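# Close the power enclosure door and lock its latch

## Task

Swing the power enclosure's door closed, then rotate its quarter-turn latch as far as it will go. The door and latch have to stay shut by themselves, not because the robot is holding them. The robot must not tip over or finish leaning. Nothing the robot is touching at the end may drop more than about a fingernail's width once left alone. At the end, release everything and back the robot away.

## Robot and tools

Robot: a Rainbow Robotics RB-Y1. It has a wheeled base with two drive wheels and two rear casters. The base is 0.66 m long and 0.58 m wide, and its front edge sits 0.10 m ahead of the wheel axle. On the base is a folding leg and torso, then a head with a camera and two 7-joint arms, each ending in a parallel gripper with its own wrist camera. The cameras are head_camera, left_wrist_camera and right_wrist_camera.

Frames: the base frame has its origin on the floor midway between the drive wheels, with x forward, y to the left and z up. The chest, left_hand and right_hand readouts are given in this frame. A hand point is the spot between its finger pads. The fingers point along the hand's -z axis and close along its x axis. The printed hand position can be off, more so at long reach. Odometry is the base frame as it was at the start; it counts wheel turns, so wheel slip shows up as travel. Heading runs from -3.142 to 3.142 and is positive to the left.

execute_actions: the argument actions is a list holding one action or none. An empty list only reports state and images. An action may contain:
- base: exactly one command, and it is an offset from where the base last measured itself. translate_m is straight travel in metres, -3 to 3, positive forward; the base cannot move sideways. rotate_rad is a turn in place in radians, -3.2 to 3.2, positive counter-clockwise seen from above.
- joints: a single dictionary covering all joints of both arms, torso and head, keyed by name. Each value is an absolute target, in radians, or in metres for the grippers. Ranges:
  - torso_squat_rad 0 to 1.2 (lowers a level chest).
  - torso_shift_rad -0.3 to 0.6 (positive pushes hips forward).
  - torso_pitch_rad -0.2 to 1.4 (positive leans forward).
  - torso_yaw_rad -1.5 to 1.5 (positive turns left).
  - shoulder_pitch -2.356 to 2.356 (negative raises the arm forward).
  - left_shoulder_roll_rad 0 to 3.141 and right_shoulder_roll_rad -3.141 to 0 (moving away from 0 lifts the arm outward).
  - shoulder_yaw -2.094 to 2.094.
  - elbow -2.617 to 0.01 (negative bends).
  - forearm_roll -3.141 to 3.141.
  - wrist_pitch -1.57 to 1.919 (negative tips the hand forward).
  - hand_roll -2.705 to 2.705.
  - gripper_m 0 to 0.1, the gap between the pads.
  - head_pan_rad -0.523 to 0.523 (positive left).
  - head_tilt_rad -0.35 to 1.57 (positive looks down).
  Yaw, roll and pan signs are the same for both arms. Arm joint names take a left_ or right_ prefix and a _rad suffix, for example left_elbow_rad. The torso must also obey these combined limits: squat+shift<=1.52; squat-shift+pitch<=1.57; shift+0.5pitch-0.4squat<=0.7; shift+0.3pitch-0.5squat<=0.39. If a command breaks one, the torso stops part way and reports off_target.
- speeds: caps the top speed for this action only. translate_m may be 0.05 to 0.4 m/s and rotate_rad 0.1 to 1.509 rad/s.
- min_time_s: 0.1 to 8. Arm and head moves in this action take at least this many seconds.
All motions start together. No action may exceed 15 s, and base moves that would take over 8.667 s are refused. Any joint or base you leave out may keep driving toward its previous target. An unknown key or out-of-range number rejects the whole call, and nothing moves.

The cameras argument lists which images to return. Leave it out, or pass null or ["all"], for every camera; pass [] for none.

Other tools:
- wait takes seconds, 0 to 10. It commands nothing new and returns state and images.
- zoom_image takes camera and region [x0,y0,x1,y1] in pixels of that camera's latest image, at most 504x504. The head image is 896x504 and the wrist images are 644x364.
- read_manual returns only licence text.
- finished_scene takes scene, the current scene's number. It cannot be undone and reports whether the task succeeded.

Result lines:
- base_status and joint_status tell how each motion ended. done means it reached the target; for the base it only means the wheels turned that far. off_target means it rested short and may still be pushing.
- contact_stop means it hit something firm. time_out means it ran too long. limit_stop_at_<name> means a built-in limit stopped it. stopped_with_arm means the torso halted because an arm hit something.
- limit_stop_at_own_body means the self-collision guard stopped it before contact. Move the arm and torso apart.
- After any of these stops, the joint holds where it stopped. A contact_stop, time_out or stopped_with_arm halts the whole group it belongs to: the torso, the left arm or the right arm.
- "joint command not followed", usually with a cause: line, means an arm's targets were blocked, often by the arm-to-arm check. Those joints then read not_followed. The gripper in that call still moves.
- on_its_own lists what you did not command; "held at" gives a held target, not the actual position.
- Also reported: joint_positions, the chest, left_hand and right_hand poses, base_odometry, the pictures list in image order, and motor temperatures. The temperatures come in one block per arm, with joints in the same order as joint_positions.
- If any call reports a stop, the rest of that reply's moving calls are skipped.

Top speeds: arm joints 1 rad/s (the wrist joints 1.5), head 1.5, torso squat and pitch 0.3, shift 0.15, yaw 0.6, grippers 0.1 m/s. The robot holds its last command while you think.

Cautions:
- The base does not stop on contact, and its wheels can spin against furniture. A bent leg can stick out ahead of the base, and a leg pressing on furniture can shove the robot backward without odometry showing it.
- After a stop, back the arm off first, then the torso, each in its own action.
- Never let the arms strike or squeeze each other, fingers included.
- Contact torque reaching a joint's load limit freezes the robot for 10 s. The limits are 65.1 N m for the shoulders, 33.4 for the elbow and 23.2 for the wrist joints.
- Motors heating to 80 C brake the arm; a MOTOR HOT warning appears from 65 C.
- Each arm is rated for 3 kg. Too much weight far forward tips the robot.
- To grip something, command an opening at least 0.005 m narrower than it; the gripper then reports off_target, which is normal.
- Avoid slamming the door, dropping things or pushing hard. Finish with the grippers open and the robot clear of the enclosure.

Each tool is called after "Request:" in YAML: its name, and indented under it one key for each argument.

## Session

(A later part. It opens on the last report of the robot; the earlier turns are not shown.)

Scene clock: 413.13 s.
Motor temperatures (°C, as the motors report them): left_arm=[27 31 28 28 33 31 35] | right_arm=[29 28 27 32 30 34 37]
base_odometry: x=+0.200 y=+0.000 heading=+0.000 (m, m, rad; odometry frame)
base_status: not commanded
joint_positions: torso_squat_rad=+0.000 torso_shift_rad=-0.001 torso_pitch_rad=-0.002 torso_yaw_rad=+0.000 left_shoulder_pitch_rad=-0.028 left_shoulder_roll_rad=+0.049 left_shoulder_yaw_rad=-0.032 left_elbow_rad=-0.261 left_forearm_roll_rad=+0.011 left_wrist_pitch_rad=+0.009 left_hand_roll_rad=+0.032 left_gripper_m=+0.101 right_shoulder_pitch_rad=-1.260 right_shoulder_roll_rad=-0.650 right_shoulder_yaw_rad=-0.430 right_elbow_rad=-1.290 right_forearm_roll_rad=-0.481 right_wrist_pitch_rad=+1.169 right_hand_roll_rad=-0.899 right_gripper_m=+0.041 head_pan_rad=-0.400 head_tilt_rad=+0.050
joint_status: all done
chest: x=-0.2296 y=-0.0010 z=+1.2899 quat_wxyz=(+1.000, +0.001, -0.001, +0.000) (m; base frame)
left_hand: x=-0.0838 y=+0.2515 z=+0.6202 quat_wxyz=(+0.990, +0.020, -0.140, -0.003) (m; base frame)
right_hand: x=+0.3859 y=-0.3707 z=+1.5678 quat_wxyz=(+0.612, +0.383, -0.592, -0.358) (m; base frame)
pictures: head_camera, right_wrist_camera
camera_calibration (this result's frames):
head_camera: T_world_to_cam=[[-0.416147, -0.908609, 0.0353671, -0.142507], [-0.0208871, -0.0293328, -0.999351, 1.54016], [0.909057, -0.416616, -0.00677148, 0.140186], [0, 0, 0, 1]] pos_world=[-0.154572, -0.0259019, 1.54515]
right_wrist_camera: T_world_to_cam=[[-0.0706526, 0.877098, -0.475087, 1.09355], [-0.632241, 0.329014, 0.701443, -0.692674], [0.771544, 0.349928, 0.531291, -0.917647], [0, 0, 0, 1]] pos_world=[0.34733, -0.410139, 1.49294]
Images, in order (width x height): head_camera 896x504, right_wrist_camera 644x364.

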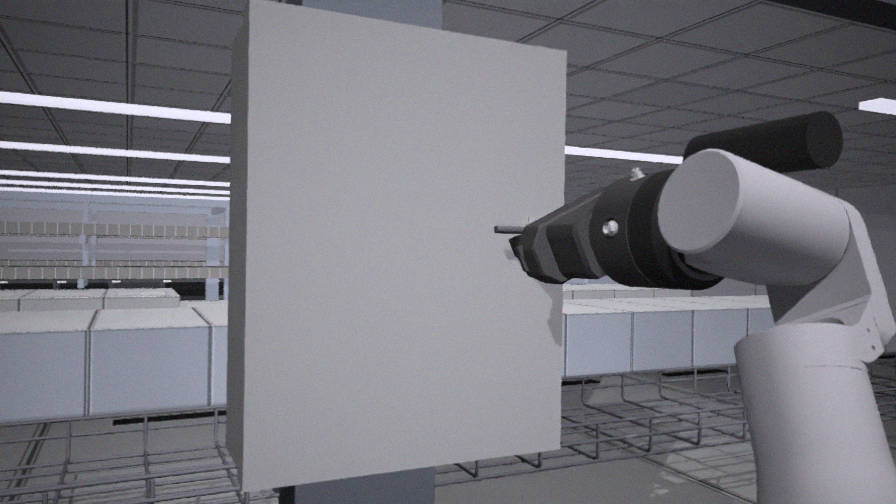

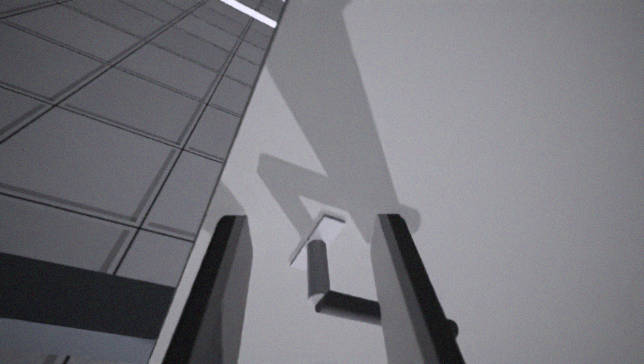

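Request:
execute_actions:
  actions:
    - {"joints": {"right_shoulder_pitch_rad": -1.2447, "right_shoulder_roll_rad": -0.6433, "right_shoulder_yaw_rad": -0.4359, "right_elbow_rad": -1.3526, "right_forearm_roll_rad": -0.4755, "right_wrist_pitch_rad": 1.2039, "right_hand_roll_rad": 0.1827}, "min_time_s": 0.9}
  cameras: ["head_camera", "right_wrist_camera"]

Request:
zoom_image:
  camera: "head_camera"
  region: [470, 170, 610, 290]

Scene clock: 457.80 s.
Motor temperatures (°C, as the motors report them): left_arm=[27 31 28 28 33 31 35] | right_arm=[33 28 27 33 30 46 37]
base_odometry: x=+0.200 y=+0.000 heading=+0.001 (m, m, rad; odometry frame)
base_status: not commanded
joint_positions: torso_squat_rad=+0.000 torso_shift_rad=-0.001 torso_pitch_rad=-0.001 torso_yaw_rad=+0.000 left_shoulder_pitch_rad=-0.028 left_shoulder_roll_rad=+0.049 left_shoulder_yaw_rad=-0.032 left_elbow_rad=-0.261 left_forearm_roll_rad=+0.011 left_wrist_pitch_rad=+0.009 left_hand_roll_rad=+0.032 left_gripper_m=+0.101 right_shoulder_pitch_rad=-1.245 right_shoulder_roll_rad=-0.643 right_shoulder_yaw_rad=-0.436 right_elbow_rad=-1.352 right_forearm_roll_rad=-0.475 right_wrist_pitch_rad=+1.204 right_hand_roll_rad=+0.183 right_gripper_m=+0.040 head_pan_rad=-0.400 head_tilt_rad=+0.050
joint_status: all done
chest: x=-0.2286 y=-0.0009 z=+1.2899 quat_wxyz=(+1.000, +0.001, +0.000, +0.000) (m; base frame)
left_hand: x=-0.0838 y=+0.2514 z=+0.6200 quat_wxyz=(+0.990, +0.019, -0.139, -0.002) (m; base frame)
right_hand: x=+0.3774 y=-0.3664 z=+1.5709 quat_wxyz=(+0.707, +0.017, -0.707, +0.016) (m; base frame)
pictures: head_camera, right_wrist_camera
camera_calibration (this result's frames):
head_camera: T_world_to_cam=[[-0.415607, -0.908824, 0.036184, -0.142931], [-0.0220415, -0.0297072, -0.999316, 1.53987], [0.909277, -0.41612, -0.00768533, 0.140621], [0, 0, 0, 1]] pos_world=[-0.153326, -0.025639, 1.54507]
right_wrist_camera: T_world_to_cam=[[-0.0254617, -0.0288747, -0.999259, 1.56507], [-0.657234, 0.75367, -0.00503142, 0.573211], [0.753256, 0.656619, -0.0381672, 0.0995332], [0, 0, 0, 1]] pos_world=[0.341609, -0.452177, 1.57059]
Images, in order (width x height): head_camera 896x504, right_wrist_camera 644x364.

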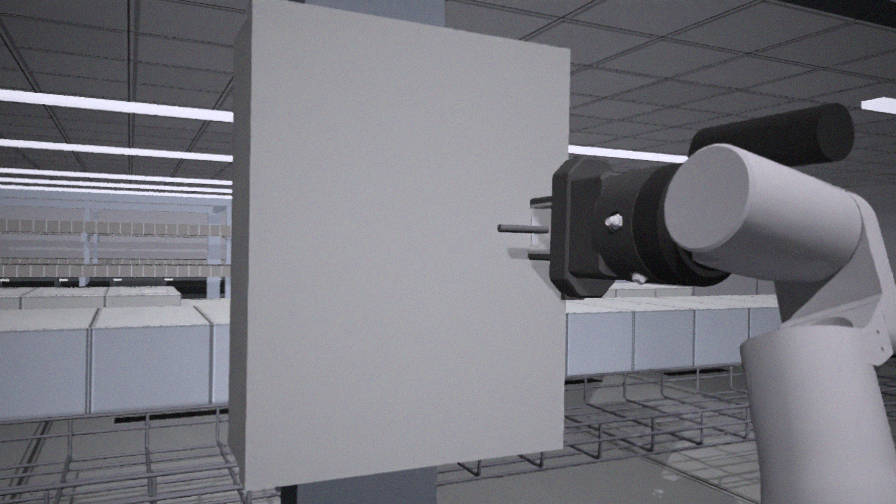

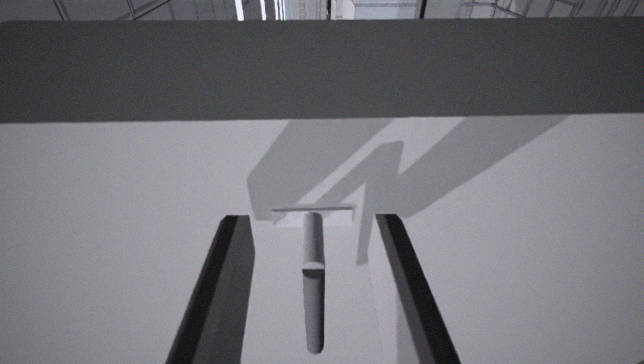

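Region (470, 170, 610, 290) of head_camera's 896x504 image, scaled by 3.600, with more detail than that image has; it fills the top 432 rows of this view, and the rest is white.

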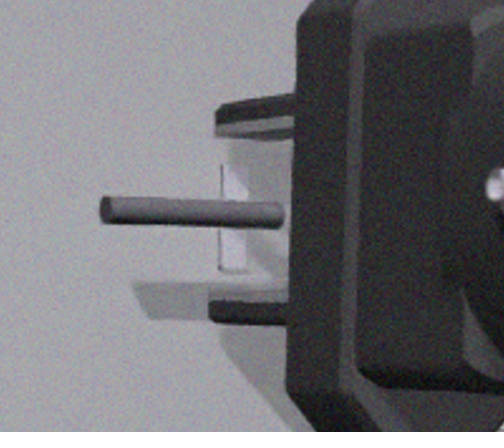

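Request:
execute_actions:
  actions:
    - {"joints": {"right_gripper_m": 0.0}}
  cameras: ["head_camera", "right_wrist_camera"]

Scene clock: 466.17 s.
Motor temperatures (°C, as the motors report them): left_arm=[27 31 28 28 33 31 35] | right_arm=[32 28 27 33 30 43 37]
base_odometry: x=+0.200 y=+0.000 heading=+0.001 (m, m, rad; odometry frame)
base_status: not commanded
joint_positions: torso_squat_rad=+0.000 torso_shift_rad=-0.001 torso_pitch_rad=-0.001 torso_yaw_rad=+0.000 left_shoulder_pitch_rad=-0.028 left_shoulder_roll_rad=+0.049 left_shoulder_yaw_rad=-0.032 left_elbow_rad=-0.261 left_forearm_roll_rad=+0.011 left_wrist_pitch_rad=+0.009 left_hand_roll_rad=+0.032 left_gripper_m=+0.101 right_shoulder_pitch_rad=-1.245 right_shoulder_roll_rad=-0.643 right_shoulder_yaw_rad=-0.436 right_elbow_rad=-1.352 right_forearm_roll_rad=-0.475 right_wrist_pitch_rad=+1.204 right_hand_roll_rad=+0.183 right_gripper_m=+0.005 head_pan_rad=-0.400 head_tilt_rad=+0.050
joint_status: right_gripper_m off_target (ended at +0.005, target +0.000)
chest: x=-0.2286 y=-0.0009 z=+1.2899 quat_wxyz=(+1.000, +0.001, +0.000, +0.000) (m; base frame)
left_hand: x=-0.0838 y=+0.2514 z=+0.6200 quat_wxyz=(+0.990, +0.019, -0.139, -0.002) (m; base frame)
right_hand: x=+0.3775 y=-0.3664 z=+1.5708 quat_wxyz=(+0.707, +0.017, -0.707, +0.016) (m; base frame)
pictures: head_camera, right_wrist_camera
camera_calibration (this result's frames):
head_camera: T_world_to_cam=[[-0.415607, -0.908824, 0.0361824, -0.14293], [-0.0220443, -0.0297042, -0.999316, 1.53987], [0.909277, -0.41612, -0.00768908, 0.140625], [0, 0, 0, 1]] pos_world=[-0.153324, -0.0256407, 1.54507]
right_wrist_camera: T_world_to_cam=[[-0.0257973, -0.0288949, -0.99925, 1.56502], [-0.657248, 0.753659, -0.00482529, 0.572921], [0.753233, 0.65663, -0.0384334, 0.0999325], [0, 0, 0, 1]] pos_world=[0.341651, -0.452185, 1.57045]
Images, in order (width x height): head_camera 896x504, right_wrist_camera 644x364.

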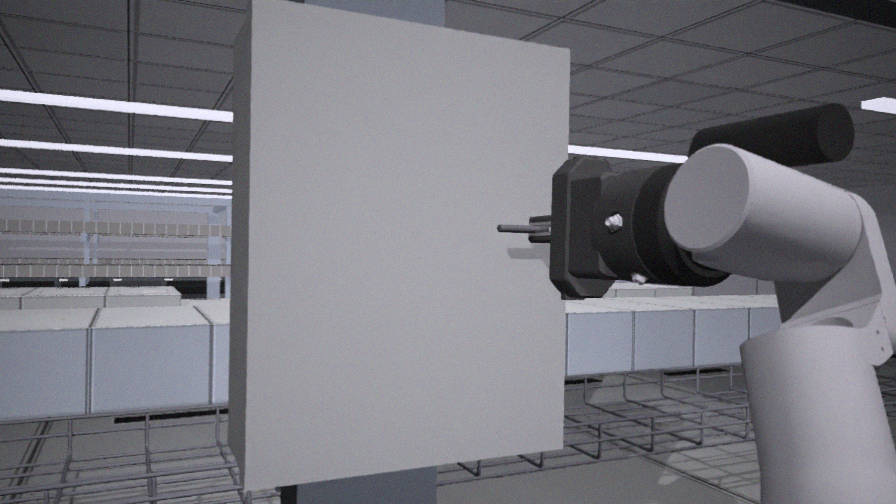

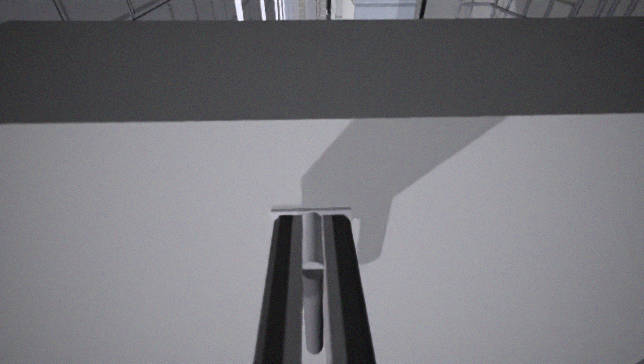

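Request:
execute_actions:
  actions:
    - {"joints": {"right_shoulder_pitch_rad": -1.2561, "right_shoulder_roll_rad": -0.6433, "right_shoulder_yaw_rad": -0.4317, "right_elbow_rad": -1.3226, "right_forearm_roll_rad": -0.4743, "right_wrist_pitch_rad": 1.185, "right_hand_roll_rad": 0.39}, "min_time_s": 0.8}
  cameras: ["head_camera", "right_wrist_camera"]

Request:
zoom_image:
  camera: "head_camera"
  region: [470, 170, 610, 290]

Scene clock: 483.53 s.
Motor temperatures (°C, as the motors report them): left_arm=[27 31 28 28 33 31 35] | right_arm=[31 28 27 33 30 39 37]
base_odometry: x=+0.200 y=+0.000 heading=+0.001 (m, m, rad; odometry frame)
base_status: not commanded
joint_positions: torso_squat_rad=+0.000 torso_shift_rad=-0.001 torso_pitch_rad=-0.002 torso_yaw_rad=+0.000 left_shoulder_pitch_rad=-0.028 left_shoulder_roll_rad=+0.049 left_shoulder_yaw_rad=-0.032 left_elbow_rad=-0.261 left_forearm_roll_rad=+0.011 left_wrist_pitch_rad=+0.009 left_hand_roll_rad=+0.032 left_gripper_m=+0.101 right_shoulder_pitch_rad=-1.255 right_shoulder_roll_rad=-0.643 right_shoulder_yaw_rad=-0.432 right_elbow_rad=-1.323 right_forearm_roll_rad=-0.475 right_wrist_pitch_rad=+1.186 right_hand_roll_rad=+0.390 right_gripper_m=+0.007 head_pan_rad=-0.400 head_tilt_rad=+0.050
joint_status: all done
chest: x=-0.2296 y=-0.0009 z=+1.2899 quat_wxyz=(+1.000, +0.001, -0.001, +0.000) (m; base frame)
left_hand: x=-0.0838 y=+0.2514 z=+0.6202 quat_wxyz=(+0.990, +0.019, -0.140, -0.002) (m; base frame)
right_hand: x=+0.3809 y=-0.3669 z=+1.5712 quat_wxyz=(+0.702, -0.053, -0.705, +0.086) (m; base frame)
pictures: head_camera, right_wrist_camera
camera_calibration (this result's frames):
head_camera: T_world_to_cam=[[-0.415954, -0.908688, 0.0355962, -0.142671], [-0.0207, -0.029672, -0.999345, 1.54019], [0.90915, -0.416419, -0.00646768, 0.139927], [0, 0, 0, 1]] pos_world=[-0.154677, -0.025674, 1.54517]
right_wrist_camera: T_world_to_cam=[[-0.0159632, -0.225047, -0.974217, 1.45049], [-0.6563, 0.737428, -0.159594, 0.812362], [0.754332, 0.636831, -0.15947, 0.280136], [0, 0, 0, 1]] pos_world=[0.344992, -0.451029, 1.58741]
Images, in order (width x height): head_camera 896x504, right_wrist_camera 644x364.

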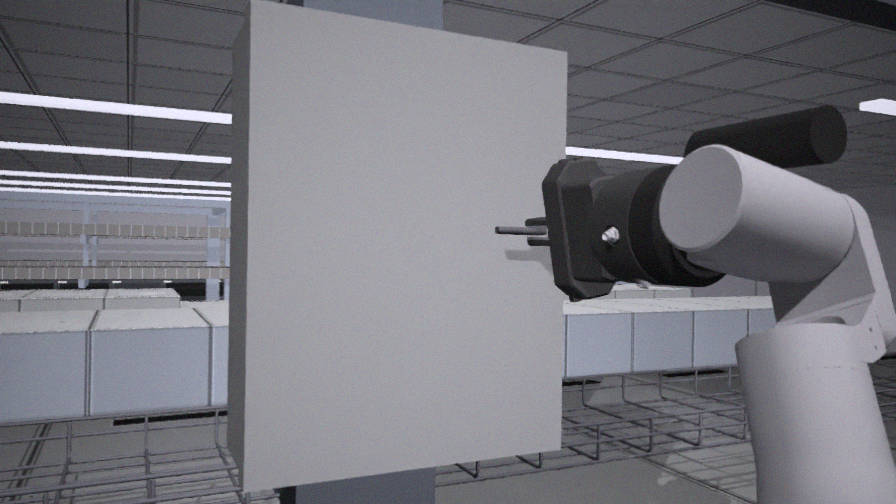

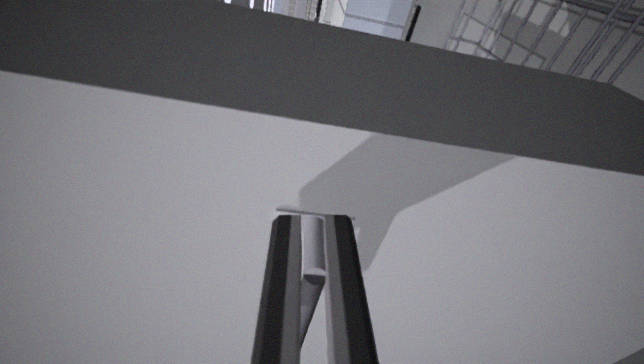

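Region (470, 170, 610, 290) of head_camera's 896x504 image, scaled by 3.600, with more detail than that image has; it fills the top 432 rows of this view, and the rest is white.

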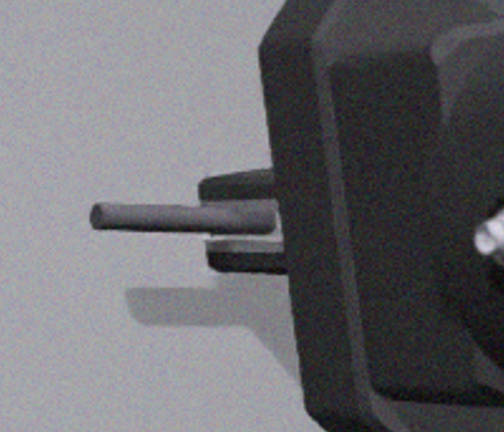

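Request:
execute_actions:
  actions:
    - {"joints": {"right_hand_roll_rad": -0.06}, "min_time_s": 0.8}
  cameras: ["head_camera", "right_wrist_camera"]

Request:
zoom_image:
  camera: "head_camera"
  region: [470, 170, 610, 290]

Scene clock: 488.50 s.
Motor temperatures (°C, as the motors report them): left_arm=[27 31 28 28 33 31 35] | right_arm=[31 28 27 33 30 38 37]
base_odometry: x=+0.200 y=+0.000 heading=+0.001 (m, m, rad; odometry frame)
base_status: not commanded
joint_positions: torso_squat_rad=+0.000 torso_shift_rad=-0.001 torso_pitch_rad=-0.002 torso_yaw_rad=+0.000 left_shoulder_pitch_rad=-0.028 left_shoulder_roll_rad=+0.049 left_shoulder_yaw_rad=-0.032 left_elbow_rad=-0.261 left_forearm_roll_rad=+0.011 left_wrist_pitch_rad=+0.009 left_hand_roll_rad=+0.032 left_gripper_m=+0.101 right_shoulder_pitch_rad=-1.254 right_shoulder_roll_rad=-0.643 right_shoulder_yaw_rad=-0.432 right_elbow_rad=-1.323 right_forearm_roll_rad=-0.474 right_wrist_pitch_rad=+1.186 right_hand_roll_rad=-0.060 right_gripper_m=+0.007 head_pan_rad=-0.400 head_tilt_rad=+0.050
joint_status: all done
chest: x=-0.2295 y=-0.0010 z=+1.2899 quat_wxyz=(+1.000, +0.001, -0.001, +0.000) (m; base frame)
left_hand: x=-0.0838 y=+0.2514 z=+0.6202 quat_wxyz=(+0.990, +0.020, -0.140, -0.002) (m; base frame)
right_hand: x=+0.3814 y=-0.3675 z=+1.5702 quat_wxyz=(+0.704, +0.105, -0.699, -0.073) (m; base frame)
pictures: head_camera, right_wrist_camera
camera_calibration (this result's frames):
head_camera: T_world_to_cam=[[-0.415965, -0.908689, 0.0354648, -0.142554], [-0.0209396, -0.0294177, -0.999348, 1.54014], [0.909139, -0.416436, -0.0067909, 0.140127], [0, 0, 0, 1]] pos_world=[-0.154443, -0.0258763, 1.54514]
right_wrist_camera: T_world_to_cam=[[-0.0385859, 0.220508, -0.974622, 1.62241], [-0.655254, 0.73079, 0.191283, 0.259187], [0.754423, 0.646005, 0.11629, -0.149656], [0, 0, 0, 1]] pos_world=[0.34534, -0.450487, 1.54907]
Images, in order (width x height): head_camera 896x504, right_wrist_camera 644x364.

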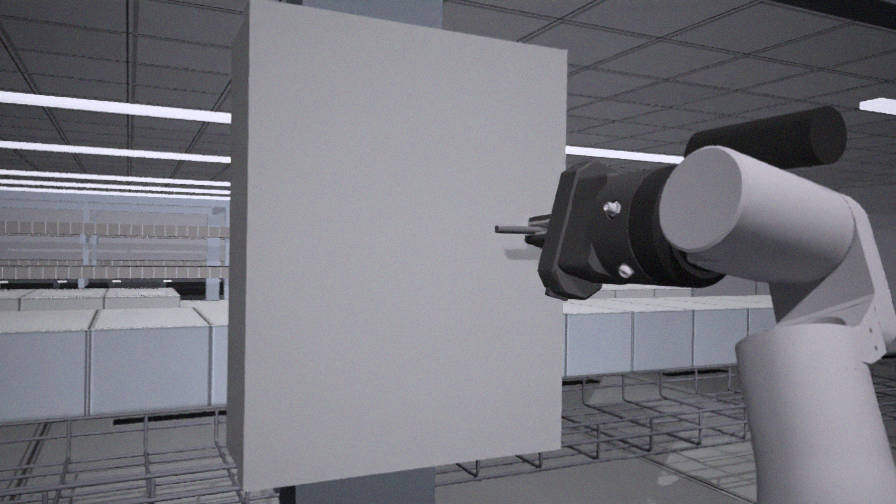

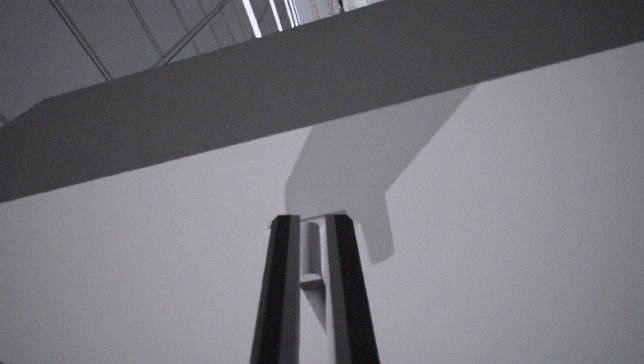

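Region (470, 170, 610, 290) of head_camera's 896x504 image, scaled by 3.600, with more detail than that image has; it fills the top 432 rows of this view, and the rest is white.

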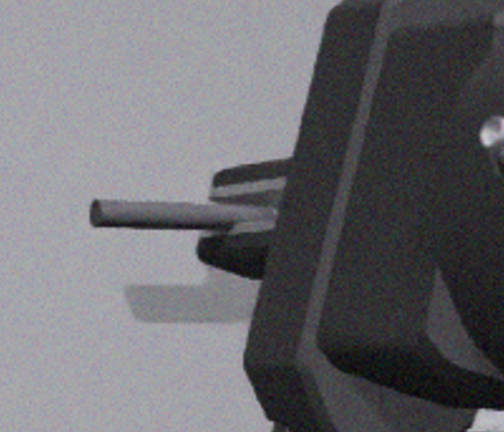

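Request:
execute_actions:
  actions:
    - {"joints": {"right_shoulder_pitch_rad": -1.2447, "right_shoulder_roll_rad": -0.6433, "right_shoulder_yaw_rad": -0.4359, "right_elbow_rad": -1.3526, "right_forearm_roll_rad": -0.4755, "right_wrist_pitch_rad": 1.2039, "right_hand_roll_rad": 0.1827, "right_gripper_m": 0.03}, "min_time_s": 0.5}
  cameras: ["head_camera", "right_wrist_camera"]

Request:
zoom_image:
  camera: "right_wrist_camera"
  region: [230, 170, 400, 364]

Scene clock: 496.60 s.
Motor temperatures (°C, as the motors report them): left_arm=[27 31 28 28 33 31 35] | right_arm=[31 28 27 33 30 38 37]
base_odometry: x=+0.200 y=+0.000 heading=+0.001 (m, m, rad; odometry frame)
base_status: not commanded
joint_positions: torso_squat_rad=+0.000 torso_shift_rad=-0.001 torso_pitch_rad=-0.001 torso_yaw_rad=+0.000 left_shoulder_pitch_rad=-0.028 left_shoulder_roll_rad=+0.049 left_shoulder_yaw_rad=-0.032 left_elbow_rad=-0.261 left_forearm_roll_rad=+0.011 left_wrist_pitch_rad=+0.009 left_hand_roll_rad=+0.032 left_gripper_m=+0.101 right_shoulder_pitch_rad=-1.245 right_shoulder_roll_rad=-0.643 right_shoulder_yaw_rad=-0.436 right_elbow_rad=-1.352 right_forearm_roll_rad=-0.475 right_wrist_pitch_rad=+1.204 right_hand_roll_rad=+0.183 right_gripper_m=+0.030 head_pan_rad=-0.400 head_tilt_rad=+0.050
joint_status: all done
chest: x=-0.2287 y=-0.0009 z=+1.2899 quat_wxyz=(+1.000, +0.001, +0.000, +0.000) (m; base frame)
left_hand: x=-0.0838 y=+0.2514 z=+0.6200 quat_wxyz=(+0.990, +0.019, -0.139, -0.002) (m; base frame)
right_hand: x=+0.3774 y=-0.3665 z=+1.5709 quat_wxyz=(+0.707, +0.017, -0.707, +0.016) (m; base frame)
pictures: head_camera, right_wrist_camera
camera_calibration (this result's frames):
head_camera: T_world_to_cam=[[-0.415641, -0.90881, 0.0361454, -0.142918], [-0.0220182, -0.0296751, -0.999317, 1.53988], [0.909262, -0.416153, -0.00767618, 0.140609], [0, 0, 0, 1]] pos_world=[-0.153347, -0.0256742, 1.54507]
right_wrist_camera: T_world_to_cam=[[-0.0254548, -0.02876, -0.999262, 1.56511], [-0.657179, 0.753718, -0.00495223, 0.573125], [0.753305, 0.656568, -0.0380862, 0.0994615], [0, 0, 0, 1]] pos_world=[0.34156, -0.452266, 1.57058]
Images, in order (width x height): head_camera 896x504, right_wrist_camera 644x364.

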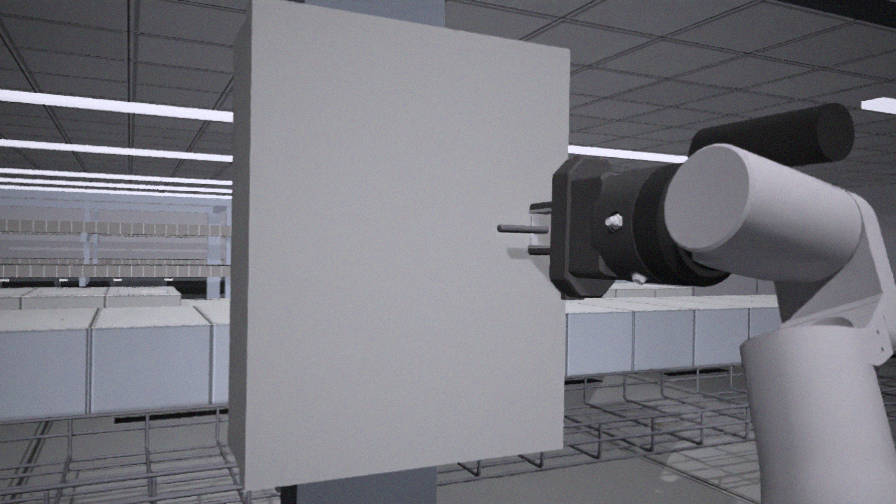

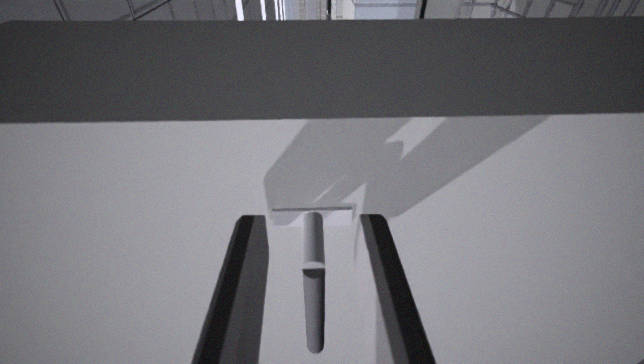

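Region (230, 170, 400, 364) of right_wrist_camera's 644x364 image, scaled by 2.598, with more detail than that image has; it fills the left 442 columns of this view, and the rest is white.

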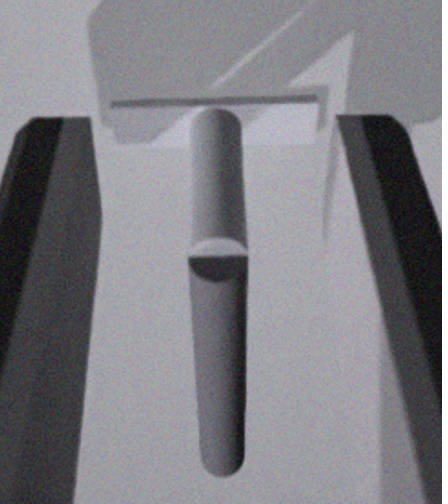

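Request:
execute_actions:
  actions:
    - {"joints": {"right_shoulder_pitch_rad": -1.2534, "right_shoulder_roll_rad": -0.648, "right_shoulder_yaw_rad": -0.4335, "right_elbow_rad": -1.3237, "right_forearm_roll_rad": -0.4799, "right_wrist_pitch_rad": 1.1867, "right_hand_roll_rad": 1.4, "right_gripper_m": 0.085}, "min_time_s": 1.2}
  cameras: ["head_camera", "right_wrist_camera"]

Scene clock: 554.27 s.
Motor temperatures (°C, as the motors report them): left_arm=[27 31 28 28 33 31 35] | right_arm=[30 28 27 33 30 34 37]
base_odometry: x=+0.200 y=+0.000 heading=+0.001 (m, m, rad; odometry frame)
base_status: not commanded
joint_positions: torso_squat_rad=+0.000 torso_shift_rad=-0.001 torso_pitch_rad=-0.001 torso_yaw_rad=+0.000 left_shoulder_pitch_rad=-0.028 left_shoulder_roll_rad=+0.049 left_shoulder_yaw_rad=-0.032 left_elbow_rad=-0.261 left_forearm_roll_rad=+0.011 left_wrist_pitch_rad=+0.009 left_hand_roll_rad=+0.032 left_gripper_m=+0.101 right_shoulder_pitch_rad=-1.253 right_shoulder_roll_rad=-0.648 right_shoulder_yaw_rad=-0.434 right_elbow_rad=-1.324 right_forearm_roll_rad=-0.480 right_wrist_pitch_rad=+1.187 right_hand_roll_rad=+1.400 right_gripper_m=+0.085 head_pan_rad=-0.400 head_tilt_rad=+0.050
joint_status: all done
chest: x=-0.2286 y=-0.0009 z=+1.2899 quat_wxyz=(+1.000, +0.001, +0.000, +0.000) (m; base frame)
left_hand: x=-0.0838 y=+0.2514 z=+0.6200 quat_wxyz=(+0.990, +0.019, -0.139, -0.002) (m; base frame)
right_hand: x=+0.3814 y=-0.3685 z=+1.5709 quat_wxyz=(+0.573, -0.387, -0.592, +0.415) (m; base frame)
pictures: head_camera, right_wrist_camera
camera_calibration (this result's frames):
head_camera: T_world_to_cam=[[-0.415611, -0.908823, 0.0361703, -0.142929], [-0.0220393, -0.0296931, -0.999316, 1.53987], [0.909275, -0.416124, -0.00768905, 0.140618], [0, 0, 0, 1]] pos_world=[-0.153325, -0.0256592, 1.54507]
right_wrist_camera: T_world_to_cam=[[0.0178625, -0.943926, -0.329672, 0.15952], [-0.632641, 0.244656, -0.734785, 1.52685], [0.774239, 0.221689, -0.592797, 0.800896], [0, 0, 0, 1]] pos_world=[0.343011, -0.400527, 1.64926]
Images, in order (width x height): head_camera 896x504, right_wrist_camera 644x364.

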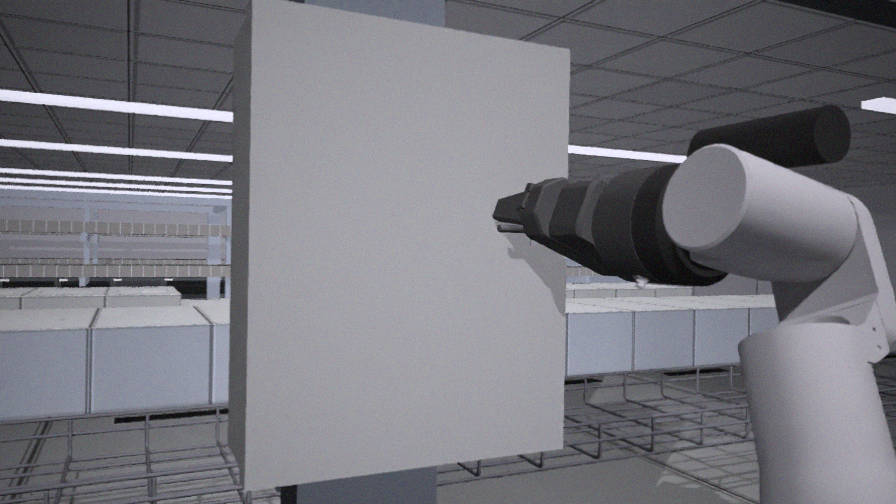

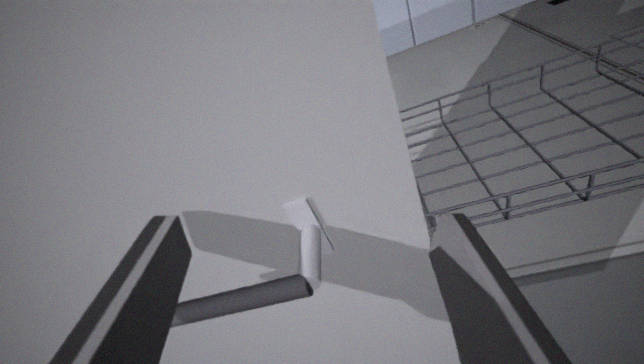

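Request:
execute_actions:
  actions:
    - {"joints": {"right_hand_roll_rad": 1.55}, "min_time_s": 0.7}
  cameras: ["head_camera", "right_wrist_camera"]

Scene clock: 557.90 s.
Motor temperatures (°C, as the motors report them): left_arm=[27 31 28 28 33 31 35] | right_arm=[30 28 27 33 30 34 37]
base_odometry: x=+0.200 y=+0.000 heading=+0.001 (m, m, rad; odometry frame)
base_status: not commanded
joint_positions: torso_squat_rad=+0.000 torso_shift_rad=-0.001 torso_pitch_rad=-0.001 torso_yaw_rad=+0.000 left_shoulder_pitch_rad=-0.028 left_shoulder_roll_rad=+0.049 left_shoulder_yaw_rad=-0.032 left_elbow_rad=-0.261 left_forearm_roll_rad=+0.011 left_wrist_pitch_rad=+0.009 left_hand_roll_rad=+0.032 left_gripper_m=+0.101 right_shoulder_pitch_rad=-1.256 right_shoulder_roll_rad=-0.649 right_shoulder_yaw_rad=-0.434 right_elbow_rad=-1.325 right_forearm_roll_rad=-0.480 right_wrist_pitch_rad=+1.186 right_hand_roll_rad=+1.550 right_gripper_m=+0.085 head_pan_rad=-0.400 head_tilt_rad=+0.050
joint_status: all done
chest: x=-0.2289 y=-0.0009 z=+1.2899 quat_wxyz=(+1.000, +0.001, -0.001, +0.000) (m; base frame)
left_hand: x=-0.0838 y=+0.2514 z=+0.6200 quat_wxyz=(+0.990, +0.019, -0.139, -0.002) (m; base frame)
right_hand: x=+0.3802 y=-0.3684 z=+1.5738 quat_wxyz=(+0.538, -0.432, -0.563, +0.455) (m; base frame)
pictures: head_camera, right_wrist_camera
camera_calibration (this result's frames):
head_camera: T_world_to_cam=[[-0.415626, -0.908817, 0.0361417, -0.142927], [-0.021631, -0.0298484, -0.99932, 1.53997], [0.909278, -0.416125, -0.0072528, 0.140279], [0, 0, 0, 1]] pos_world=[-0.153646, -0.025555, 1.5451]
right_wrist_camera: T_world_to_cam=[[0.0204413, -0.982636, -0.184416, -0.0832561], [-0.622836, 0.131774, -0.771175, 1.5401], [0.782086, 0.130625, -0.609327, 0.793014], [0, 0, 0, 1]] pos_world=[0.340726, -0.388343, 1.65554]
Images, in order (width x height): head_camera 896x504, right_wrist_camera 644x364.

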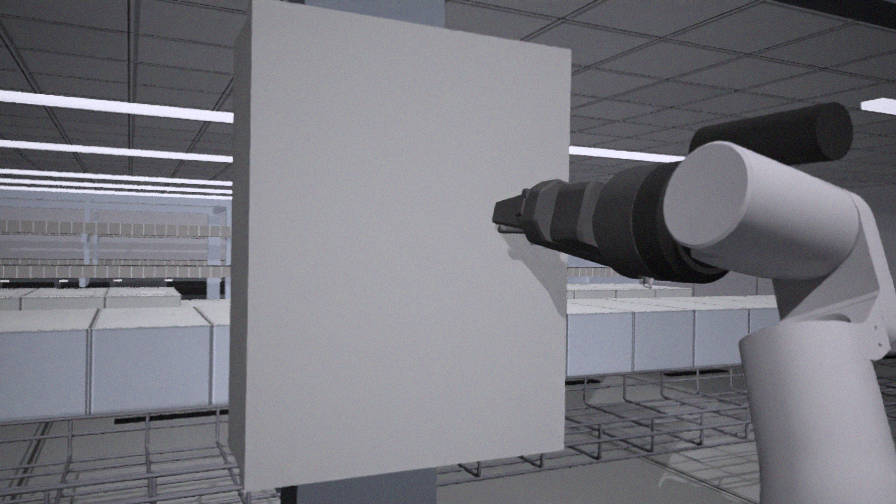

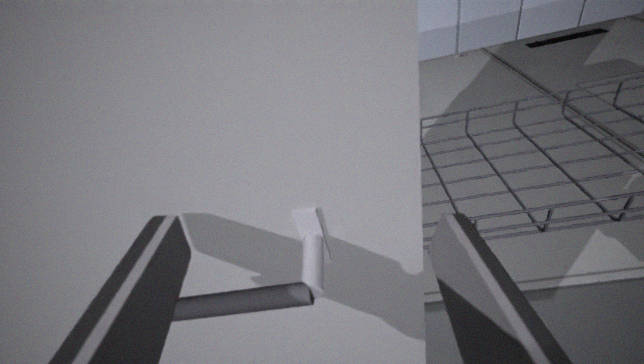

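Request:
execute_actions:
  actions:
    - {"joints": {"right_hand_roll_rad": 1.66}, "min_time_s": 0.6}
  cameras: ["head_camera", "right_wrist_camera"]

Scene clock: 560.90 s.
Motor temperatures (°C, as the motors report them): left_arm=[27 31 28 28 33 31 35] | right_arm=[30 28 27 33 30 34 37]
base_odometry: x=+0.200 y=+0.000 heading=+0.001 (m, m, rad; odometry frame)
base_status: not commanded
joint_positions: torso_squat_rad=+0.000 torso_shift_rad=-0.001 torso_pitch_rad=-0.002 torso_yaw_rad=+0.000 left_shoulder_pitch_rad=-0.028 left_shoulder_roll_rad=+0.049 left_shoulder_yaw_rad=-0.032 left_elbow_rad=-0.261 left_forearm_roll_rad=+0.011 left_wrist_pitch_rad=+0.009 left_hand_roll_rad=+0.032 left_gripper_m=+0.101 right_shoulder_pitch_rad=-1.258 right_shoulder_roll_rad=-0.650 right_shoulder_yaw_rad=-0.434 right_elbow_rad=-1.326 right_forearm_roll_rad=-0.480 right_wrist_pitch_rad=+1.185 right_hand_roll_rad=+1.660 right_gripper_m=+0.085 head_pan_rad=-0.400 head_tilt_rad=+0.050
joint_status: all done
chest: x=-0.2291 y=-0.0007 z=+1.2899 quat_wxyz=(+1.000, +0.000, -0.001, +0.000) (m; base frame)
left_hand: x=-0.0837 y=+0.2514 z=+0.6200 quat_wxyz=(+0.990, +0.019, -0.139, -0.002) (m; base frame)
right_hand: x=+0.3793 y=-0.3681 z=+1.5757 quat_wxyz=(+0.511, -0.463, -0.539, +0.483) (m; base frame)
pictures: head_camera, right_wrist_camera
camera_calibration (this result's frames):
head_camera: T_world_to_cam=[[-0.415641, -0.908808, 0.0362096, -0.142976], [-0.0212327, -0.0301052, -0.999321, 1.54006], [0.909281, -0.416128, -0.00678348, 0.139938], [0, 0, 0, 1]] pos_world=[-0.15397, -0.0253417, 1.54514]
right_wrist_camera: T_world_to_cam=[[0.0209004, -0.996956, -0.0751184, -0.260216], [-0.615937, 0.0463432, -0.786431, 1.53091], [0.787518, 0.062705, -0.613093, 0.773649], [0, 0, 0, 1]] pos_world=[0.339122, -0.378883, 1.65873]
Images, in order (width x height): head_camera 896x504, right_wrist_camera 644x364.

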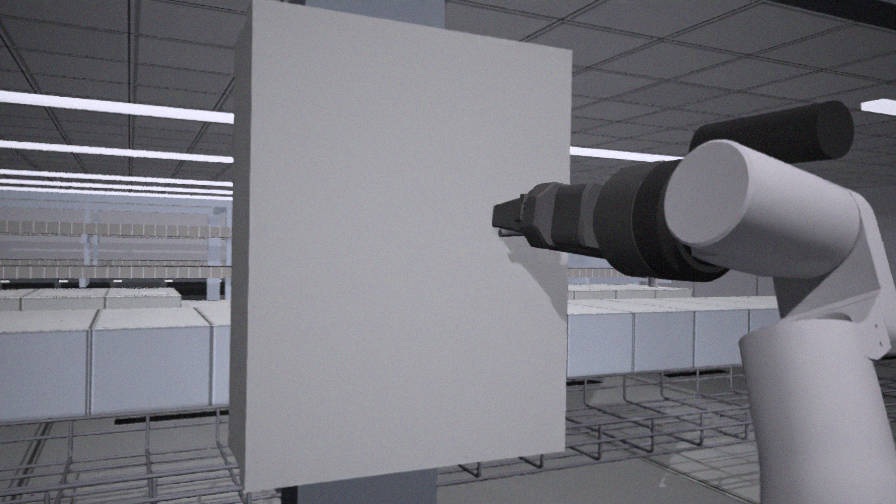

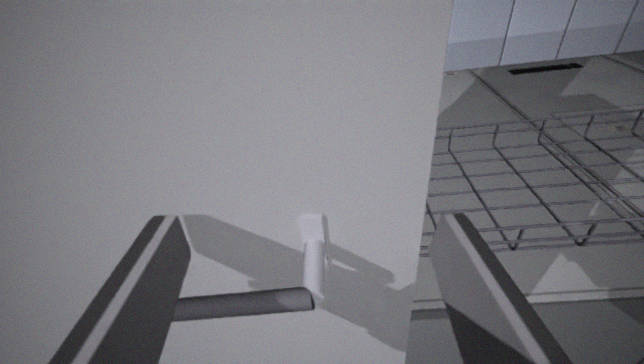

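Request:
execute_actions:
  actions:
    - {"joints": {"right_shoulder_pitch_rad": -1.2648, "right_shoulder_yaw_rad": -0.4293, "right_elbow_rad": -1.2937, "right_forearm_roll_rad": -0.4787, "right_wrist_pitch_rad": 1.1678, "right_hand_roll_rad": 2.1}, "min_time_s": 1.0}
  cameras: ["head_camera", "right_wrist_camera"]

Scene clock: 569.73 s.
Motor temperatures (°C, as the motors report them): left_arm=[27 31 28 28 33 31 35] | right_arm=[29 28 27 33 30 34 37]
base_odometry: x=+0.200 y=+0.000 heading=+0.001 (m, m, rad; odometry frame)
base_status: not commanded
joint_positions: torso_squat_rad=+0.000 torso_shift_rad=-0.001 torso_pitch_rad=-0.002 torso_yaw_rad=+0.001 left_shoulder_pitch_rad=-0.028 left_shoulder_roll_rad=+0.049 left_shoulder_yaw_rad=-0.032 left_elbow_rad=-0.261 left_forearm_roll_rad=+0.011 left_wrist_pitch_rad=+0.009 left_hand_roll_rad=+0.032 left_gripper_m=+0.101 right_shoulder_pitch_rad=-1.270 right_shoulder_roll_rad=-0.649 right_shoulder_yaw_rad=-0.430 right_elbow_rad=-1.297 right_forearm_roll_rad=-0.480 right_wrist_pitch_rad=+1.167 right_hand_roll_rad=+2.100 right_gripper_m=+0.085 head_pan_rad=-0.400 head_tilt_rad=+0.050
joint_status: all done
chest: x=-0.2295 y=-0.0004 z=+1.2899 quat_wxyz=(+1.000, +0.000, -0.001, +0.000) (m; base frame)
left_hand: x=-0.0838 y=+0.2514 z=+0.6199 quat_wxyz=(+0.990, +0.019, -0.140, -0.002) (m; base frame)
right_hand: x=+0.3837 y=-0.3666 z=+1.5766 quat_wxyz=(+0.395, -0.568, -0.428, +0.582) (m; base frame)
pictures: head_camera, right_wrist_camera
camera_calibration (this result's frames):
head_camera: T_world_to_cam=[[-0.415542, -0.908846, 0.036392, -0.143065], [-0.0206182, -0.0305877, -0.999319, 1.5402], [0.90934, -0.41601, -0.00602829, 0.139493], [0, 0, 0, 1]] pos_world=[-0.154541, -0.0248826, 1.5452]
right_wrist_camera: T_world_to_cam=[[0.0151992, -0.93696, 0.349106, -0.903469], [-0.598892, -0.288119, -0.747205, 1.34325], [0.800685, -0.19772, -0.565517, 0.595129], [0, 0, 0, 1]] pos_world=[0.341682, -0.34183, 1.65564]
Images, in order (width x height): head_camera 896x504, right_wrist_camera 644x364.

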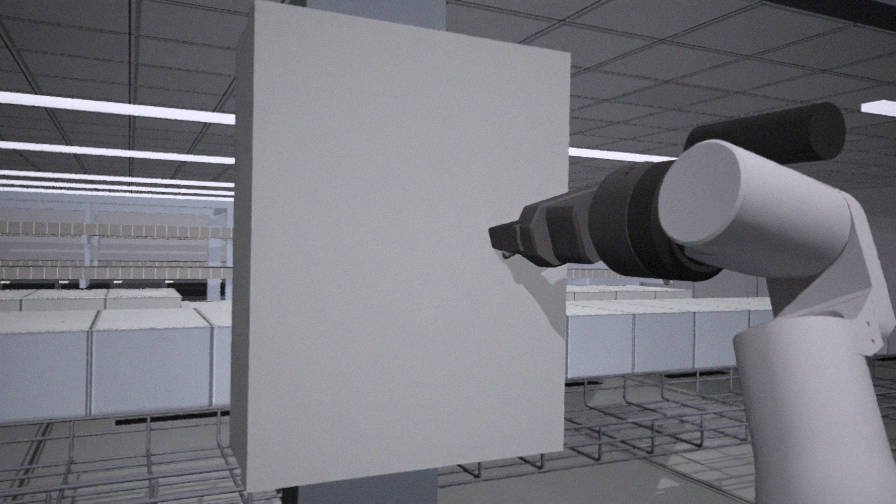

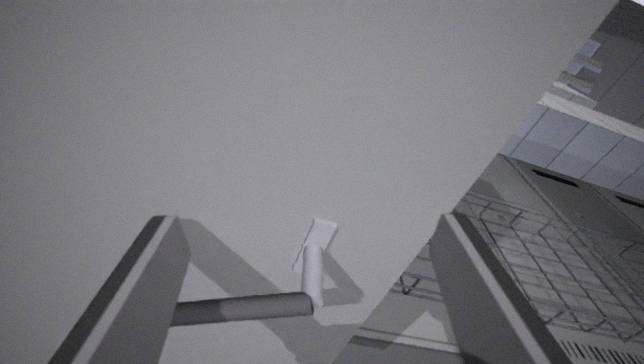

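Request:
execute_actions:
  actions:
    - {"joints": {"right_hand_roll_rad": 2.69}, "min_time_s": 1.2}
  cameras: ["head_camera", "right_wrist_camera"]

Scene clock: 574.63 s.
Motor temperatures (°C, as the motors report them): left_arm=[27 31 28 28 33 31 35] | right_arm=[29 28 27 33 30 34 37]
base_odometry: x=+0.200 y=+0.000 heading=+0.001 (m, m, rad; odometry frame)
base_status: not commanded
joint_positions: torso_squat_rad=+0.000 torso_shift_rad=-0.001 torso_pitch_rad=-0.002 torso_yaw_rad=+0.001 left_shoulder_pitch_rad=-0.028 left_shoulder_roll_rad=+0.049 left_shoulder_yaw_rad=-0.032 left_elbow_rad=-0.261 left_forearm_roll_rad=+0.011 left_wrist_pitch_rad=+0.009 left_hand_roll_rad=+0.032 left_gripper_m=+0.101 right_shoulder_pitch_rad=-1.269 right_shoulder_roll_rad=-0.646 right_shoulder_yaw_rad=-0.429 right_elbow_rad=-1.296 right_forearm_roll_rad=-0.480 right_wrist_pitch_rad=+1.168 right_hand_roll_rad=+2.690 right_gripper_m=+0.085 head_pan_rad=-0.400 head_tilt_rad=+0.050
joint_status: all done
chest: x=-0.2295 y=-0.0001 z=+1.2899 quat_wxyz=(+1.000, +0.000, -0.001, +0.000) (m; base frame)
left_hand: x=-0.0838 y=+0.2514 z=+0.6199 quat_wxyz=(+0.990, +0.019, -0.140, -0.002) (m; base frame)
right_hand: x=+0.3846 y=-0.3648 z=+1.5751 quat_wxyz=(+0.208, -0.666, -0.245, +0.673) (m; base frame)
pictures: head_camera, right_wrist_camera
camera_calibration (this result's frames):
head_camera: T_world_to_cam=[[-0.415372, -0.908913, 0.0366635, -0.143172], [-0.0205719, -0.0309086, -0.99931, 1.5402], [0.909419, -0.415839, -0.00585954, 0.139432], [0, 0, 0, 1]] pos_world=[-0.154586, -0.0245442, 1.54521]
right_wrist_camera: T_world_to_cam=[[-0.00292736, -0.584745, 0.811212, -1.49361], [-0.583424, -0.657843, -0.476297, 0.775685], [0.812162, -0.474675, -0.339229, 0.132114], [0, 0, 0, 1]] pos_world=[0.340883, -0.300393, 1.62591]
Images, in order (width x height): head_camera 896x504, right_wrist_camera 644x364.

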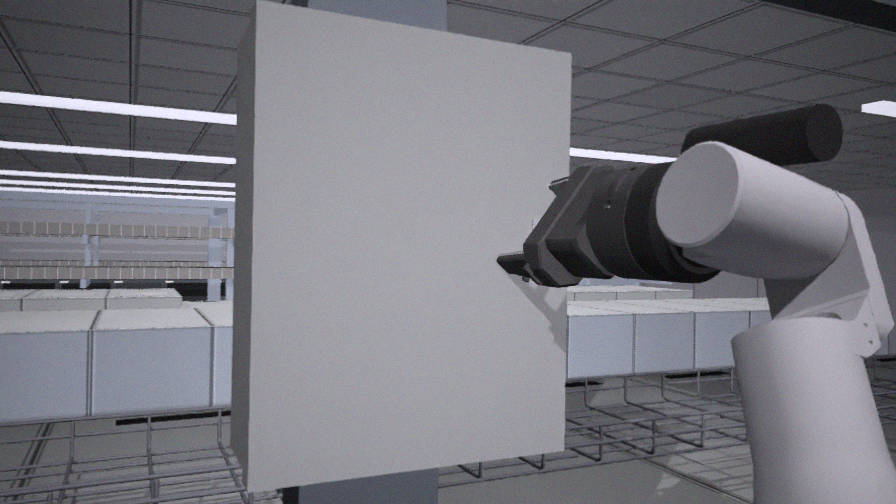

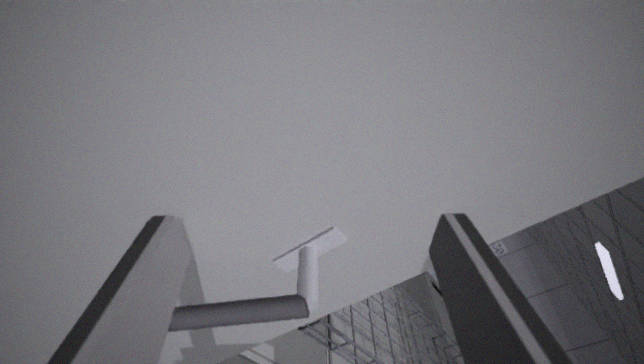

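Request:
execute_actions:
  actions:
    - {"joints": {"right_shoulder_pitch_rad": -1.2606, "right_shoulder_roll_rad": -0.6995, "right_shoulder_yaw_rad": -0.4399, "right_elbow_rad": -1.2396, "right_forearm_roll_rad": -0.5382, "right_wrist_pitch_rad": 1.1451, "right_hand_roll_rad": 2.703}, "min_time_s": 1.0}
  cameras: ["head_camera", "right_wrist_camera"]

Scene clock: 584.90 s.
Motor temperatures (°C, as the motors report them): left_arm=[27 31 28 28 33 31 35] | right_arm=[29 28 27 33 32 34 37]
base_odometry: x=+0.200 y=+0.000 heading=+0.001 (m, m, rad; odometry frame)
base_status: not commanded
joint_positions: torso_squat_rad=+0.000 torso_shift_rad=-0.001 torso_pitch_rad=-0.002 torso_yaw_rad=+0.001 left_shoulder_pitch_rad=-0.028 left_shoulder_roll_rad=+0.049 left_shoulder_yaw_rad=-0.032 left_elbow_rad=-0.261 left_forearm_roll_rad=+0.011 left_wrist_pitch_rad=+0.009 left_hand_roll_rad=+0.032 left_gripper_m=+0.101 right_shoulder_pitch_rad=-1.263 right_shoulder_roll_rad=-0.695 right_shoulder_yaw_rad=-0.438 right_elbow_rad=-1.241 right_forearm_roll_rad=-0.540 right_wrist_pitch_rad=+1.146 right_hand_roll_rad=+2.703 right_gripper_m=+0.086 head_pan_rad=-0.400 head_tilt_rad=+0.050
joint_status: all done
chest: x=-0.2295 y=+0.0001 z=+1.2899 quat_wxyz=(+1.000, +0.000, -0.001, +0.000) (m; base frame)
left_hand: x=-0.0840 y=+0.2515 z=+0.6198 quat_wxyz=(+0.990, +0.019, -0.140, -0.002) (m; base frame)
right_hand: x=+0.3849 y=-0.3855 z=+1.5729 quat_wxyz=(+0.217, -0.661, -0.254, +0.671) (m; base frame)
pictures: head_camera, right_wrist_camera
camera_calibration (this result's frames):
head_camera: T_world_to_cam=[[-0.415253, -0.908953, 0.0369903, -0.143353], [-0.0207044, -0.0312082, -0.999298, 1.54016], [0.90947, -0.415728, -0.00586, 0.139554], [0, 0, 0, 1]] pos_world=[-0.15456, -0.0242191, 1.5452]
right_wrist_camera: T_world_to_cam=[[0.002018, -0.606768, 0.794876, -1.48865], [-0.584542, -0.64565, -0.491373, 0.790019], [0.811361, -0.463647, -0.355984, 0.152183], [0, 0, 0, 1]] pos_world=[0.341328, -0.322633, 1.62566]
Images, in order (width x height): head_camera 896x504, right_wrist_camera 644x364.

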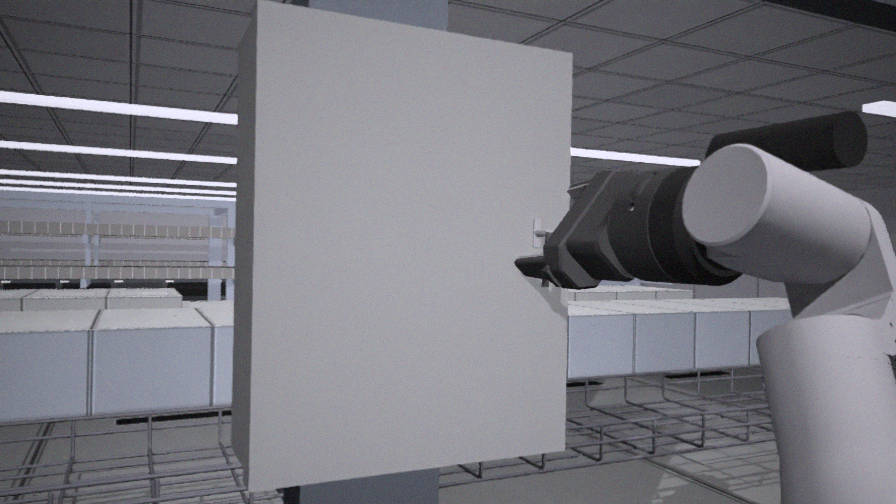

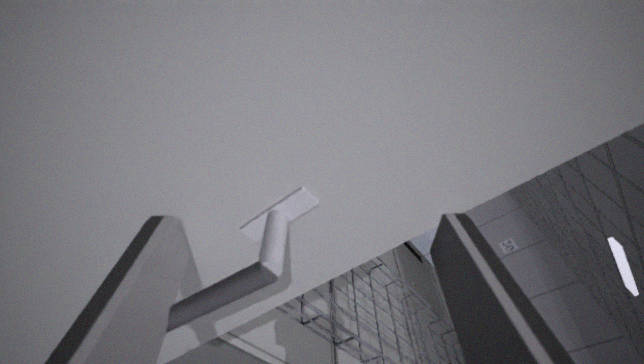

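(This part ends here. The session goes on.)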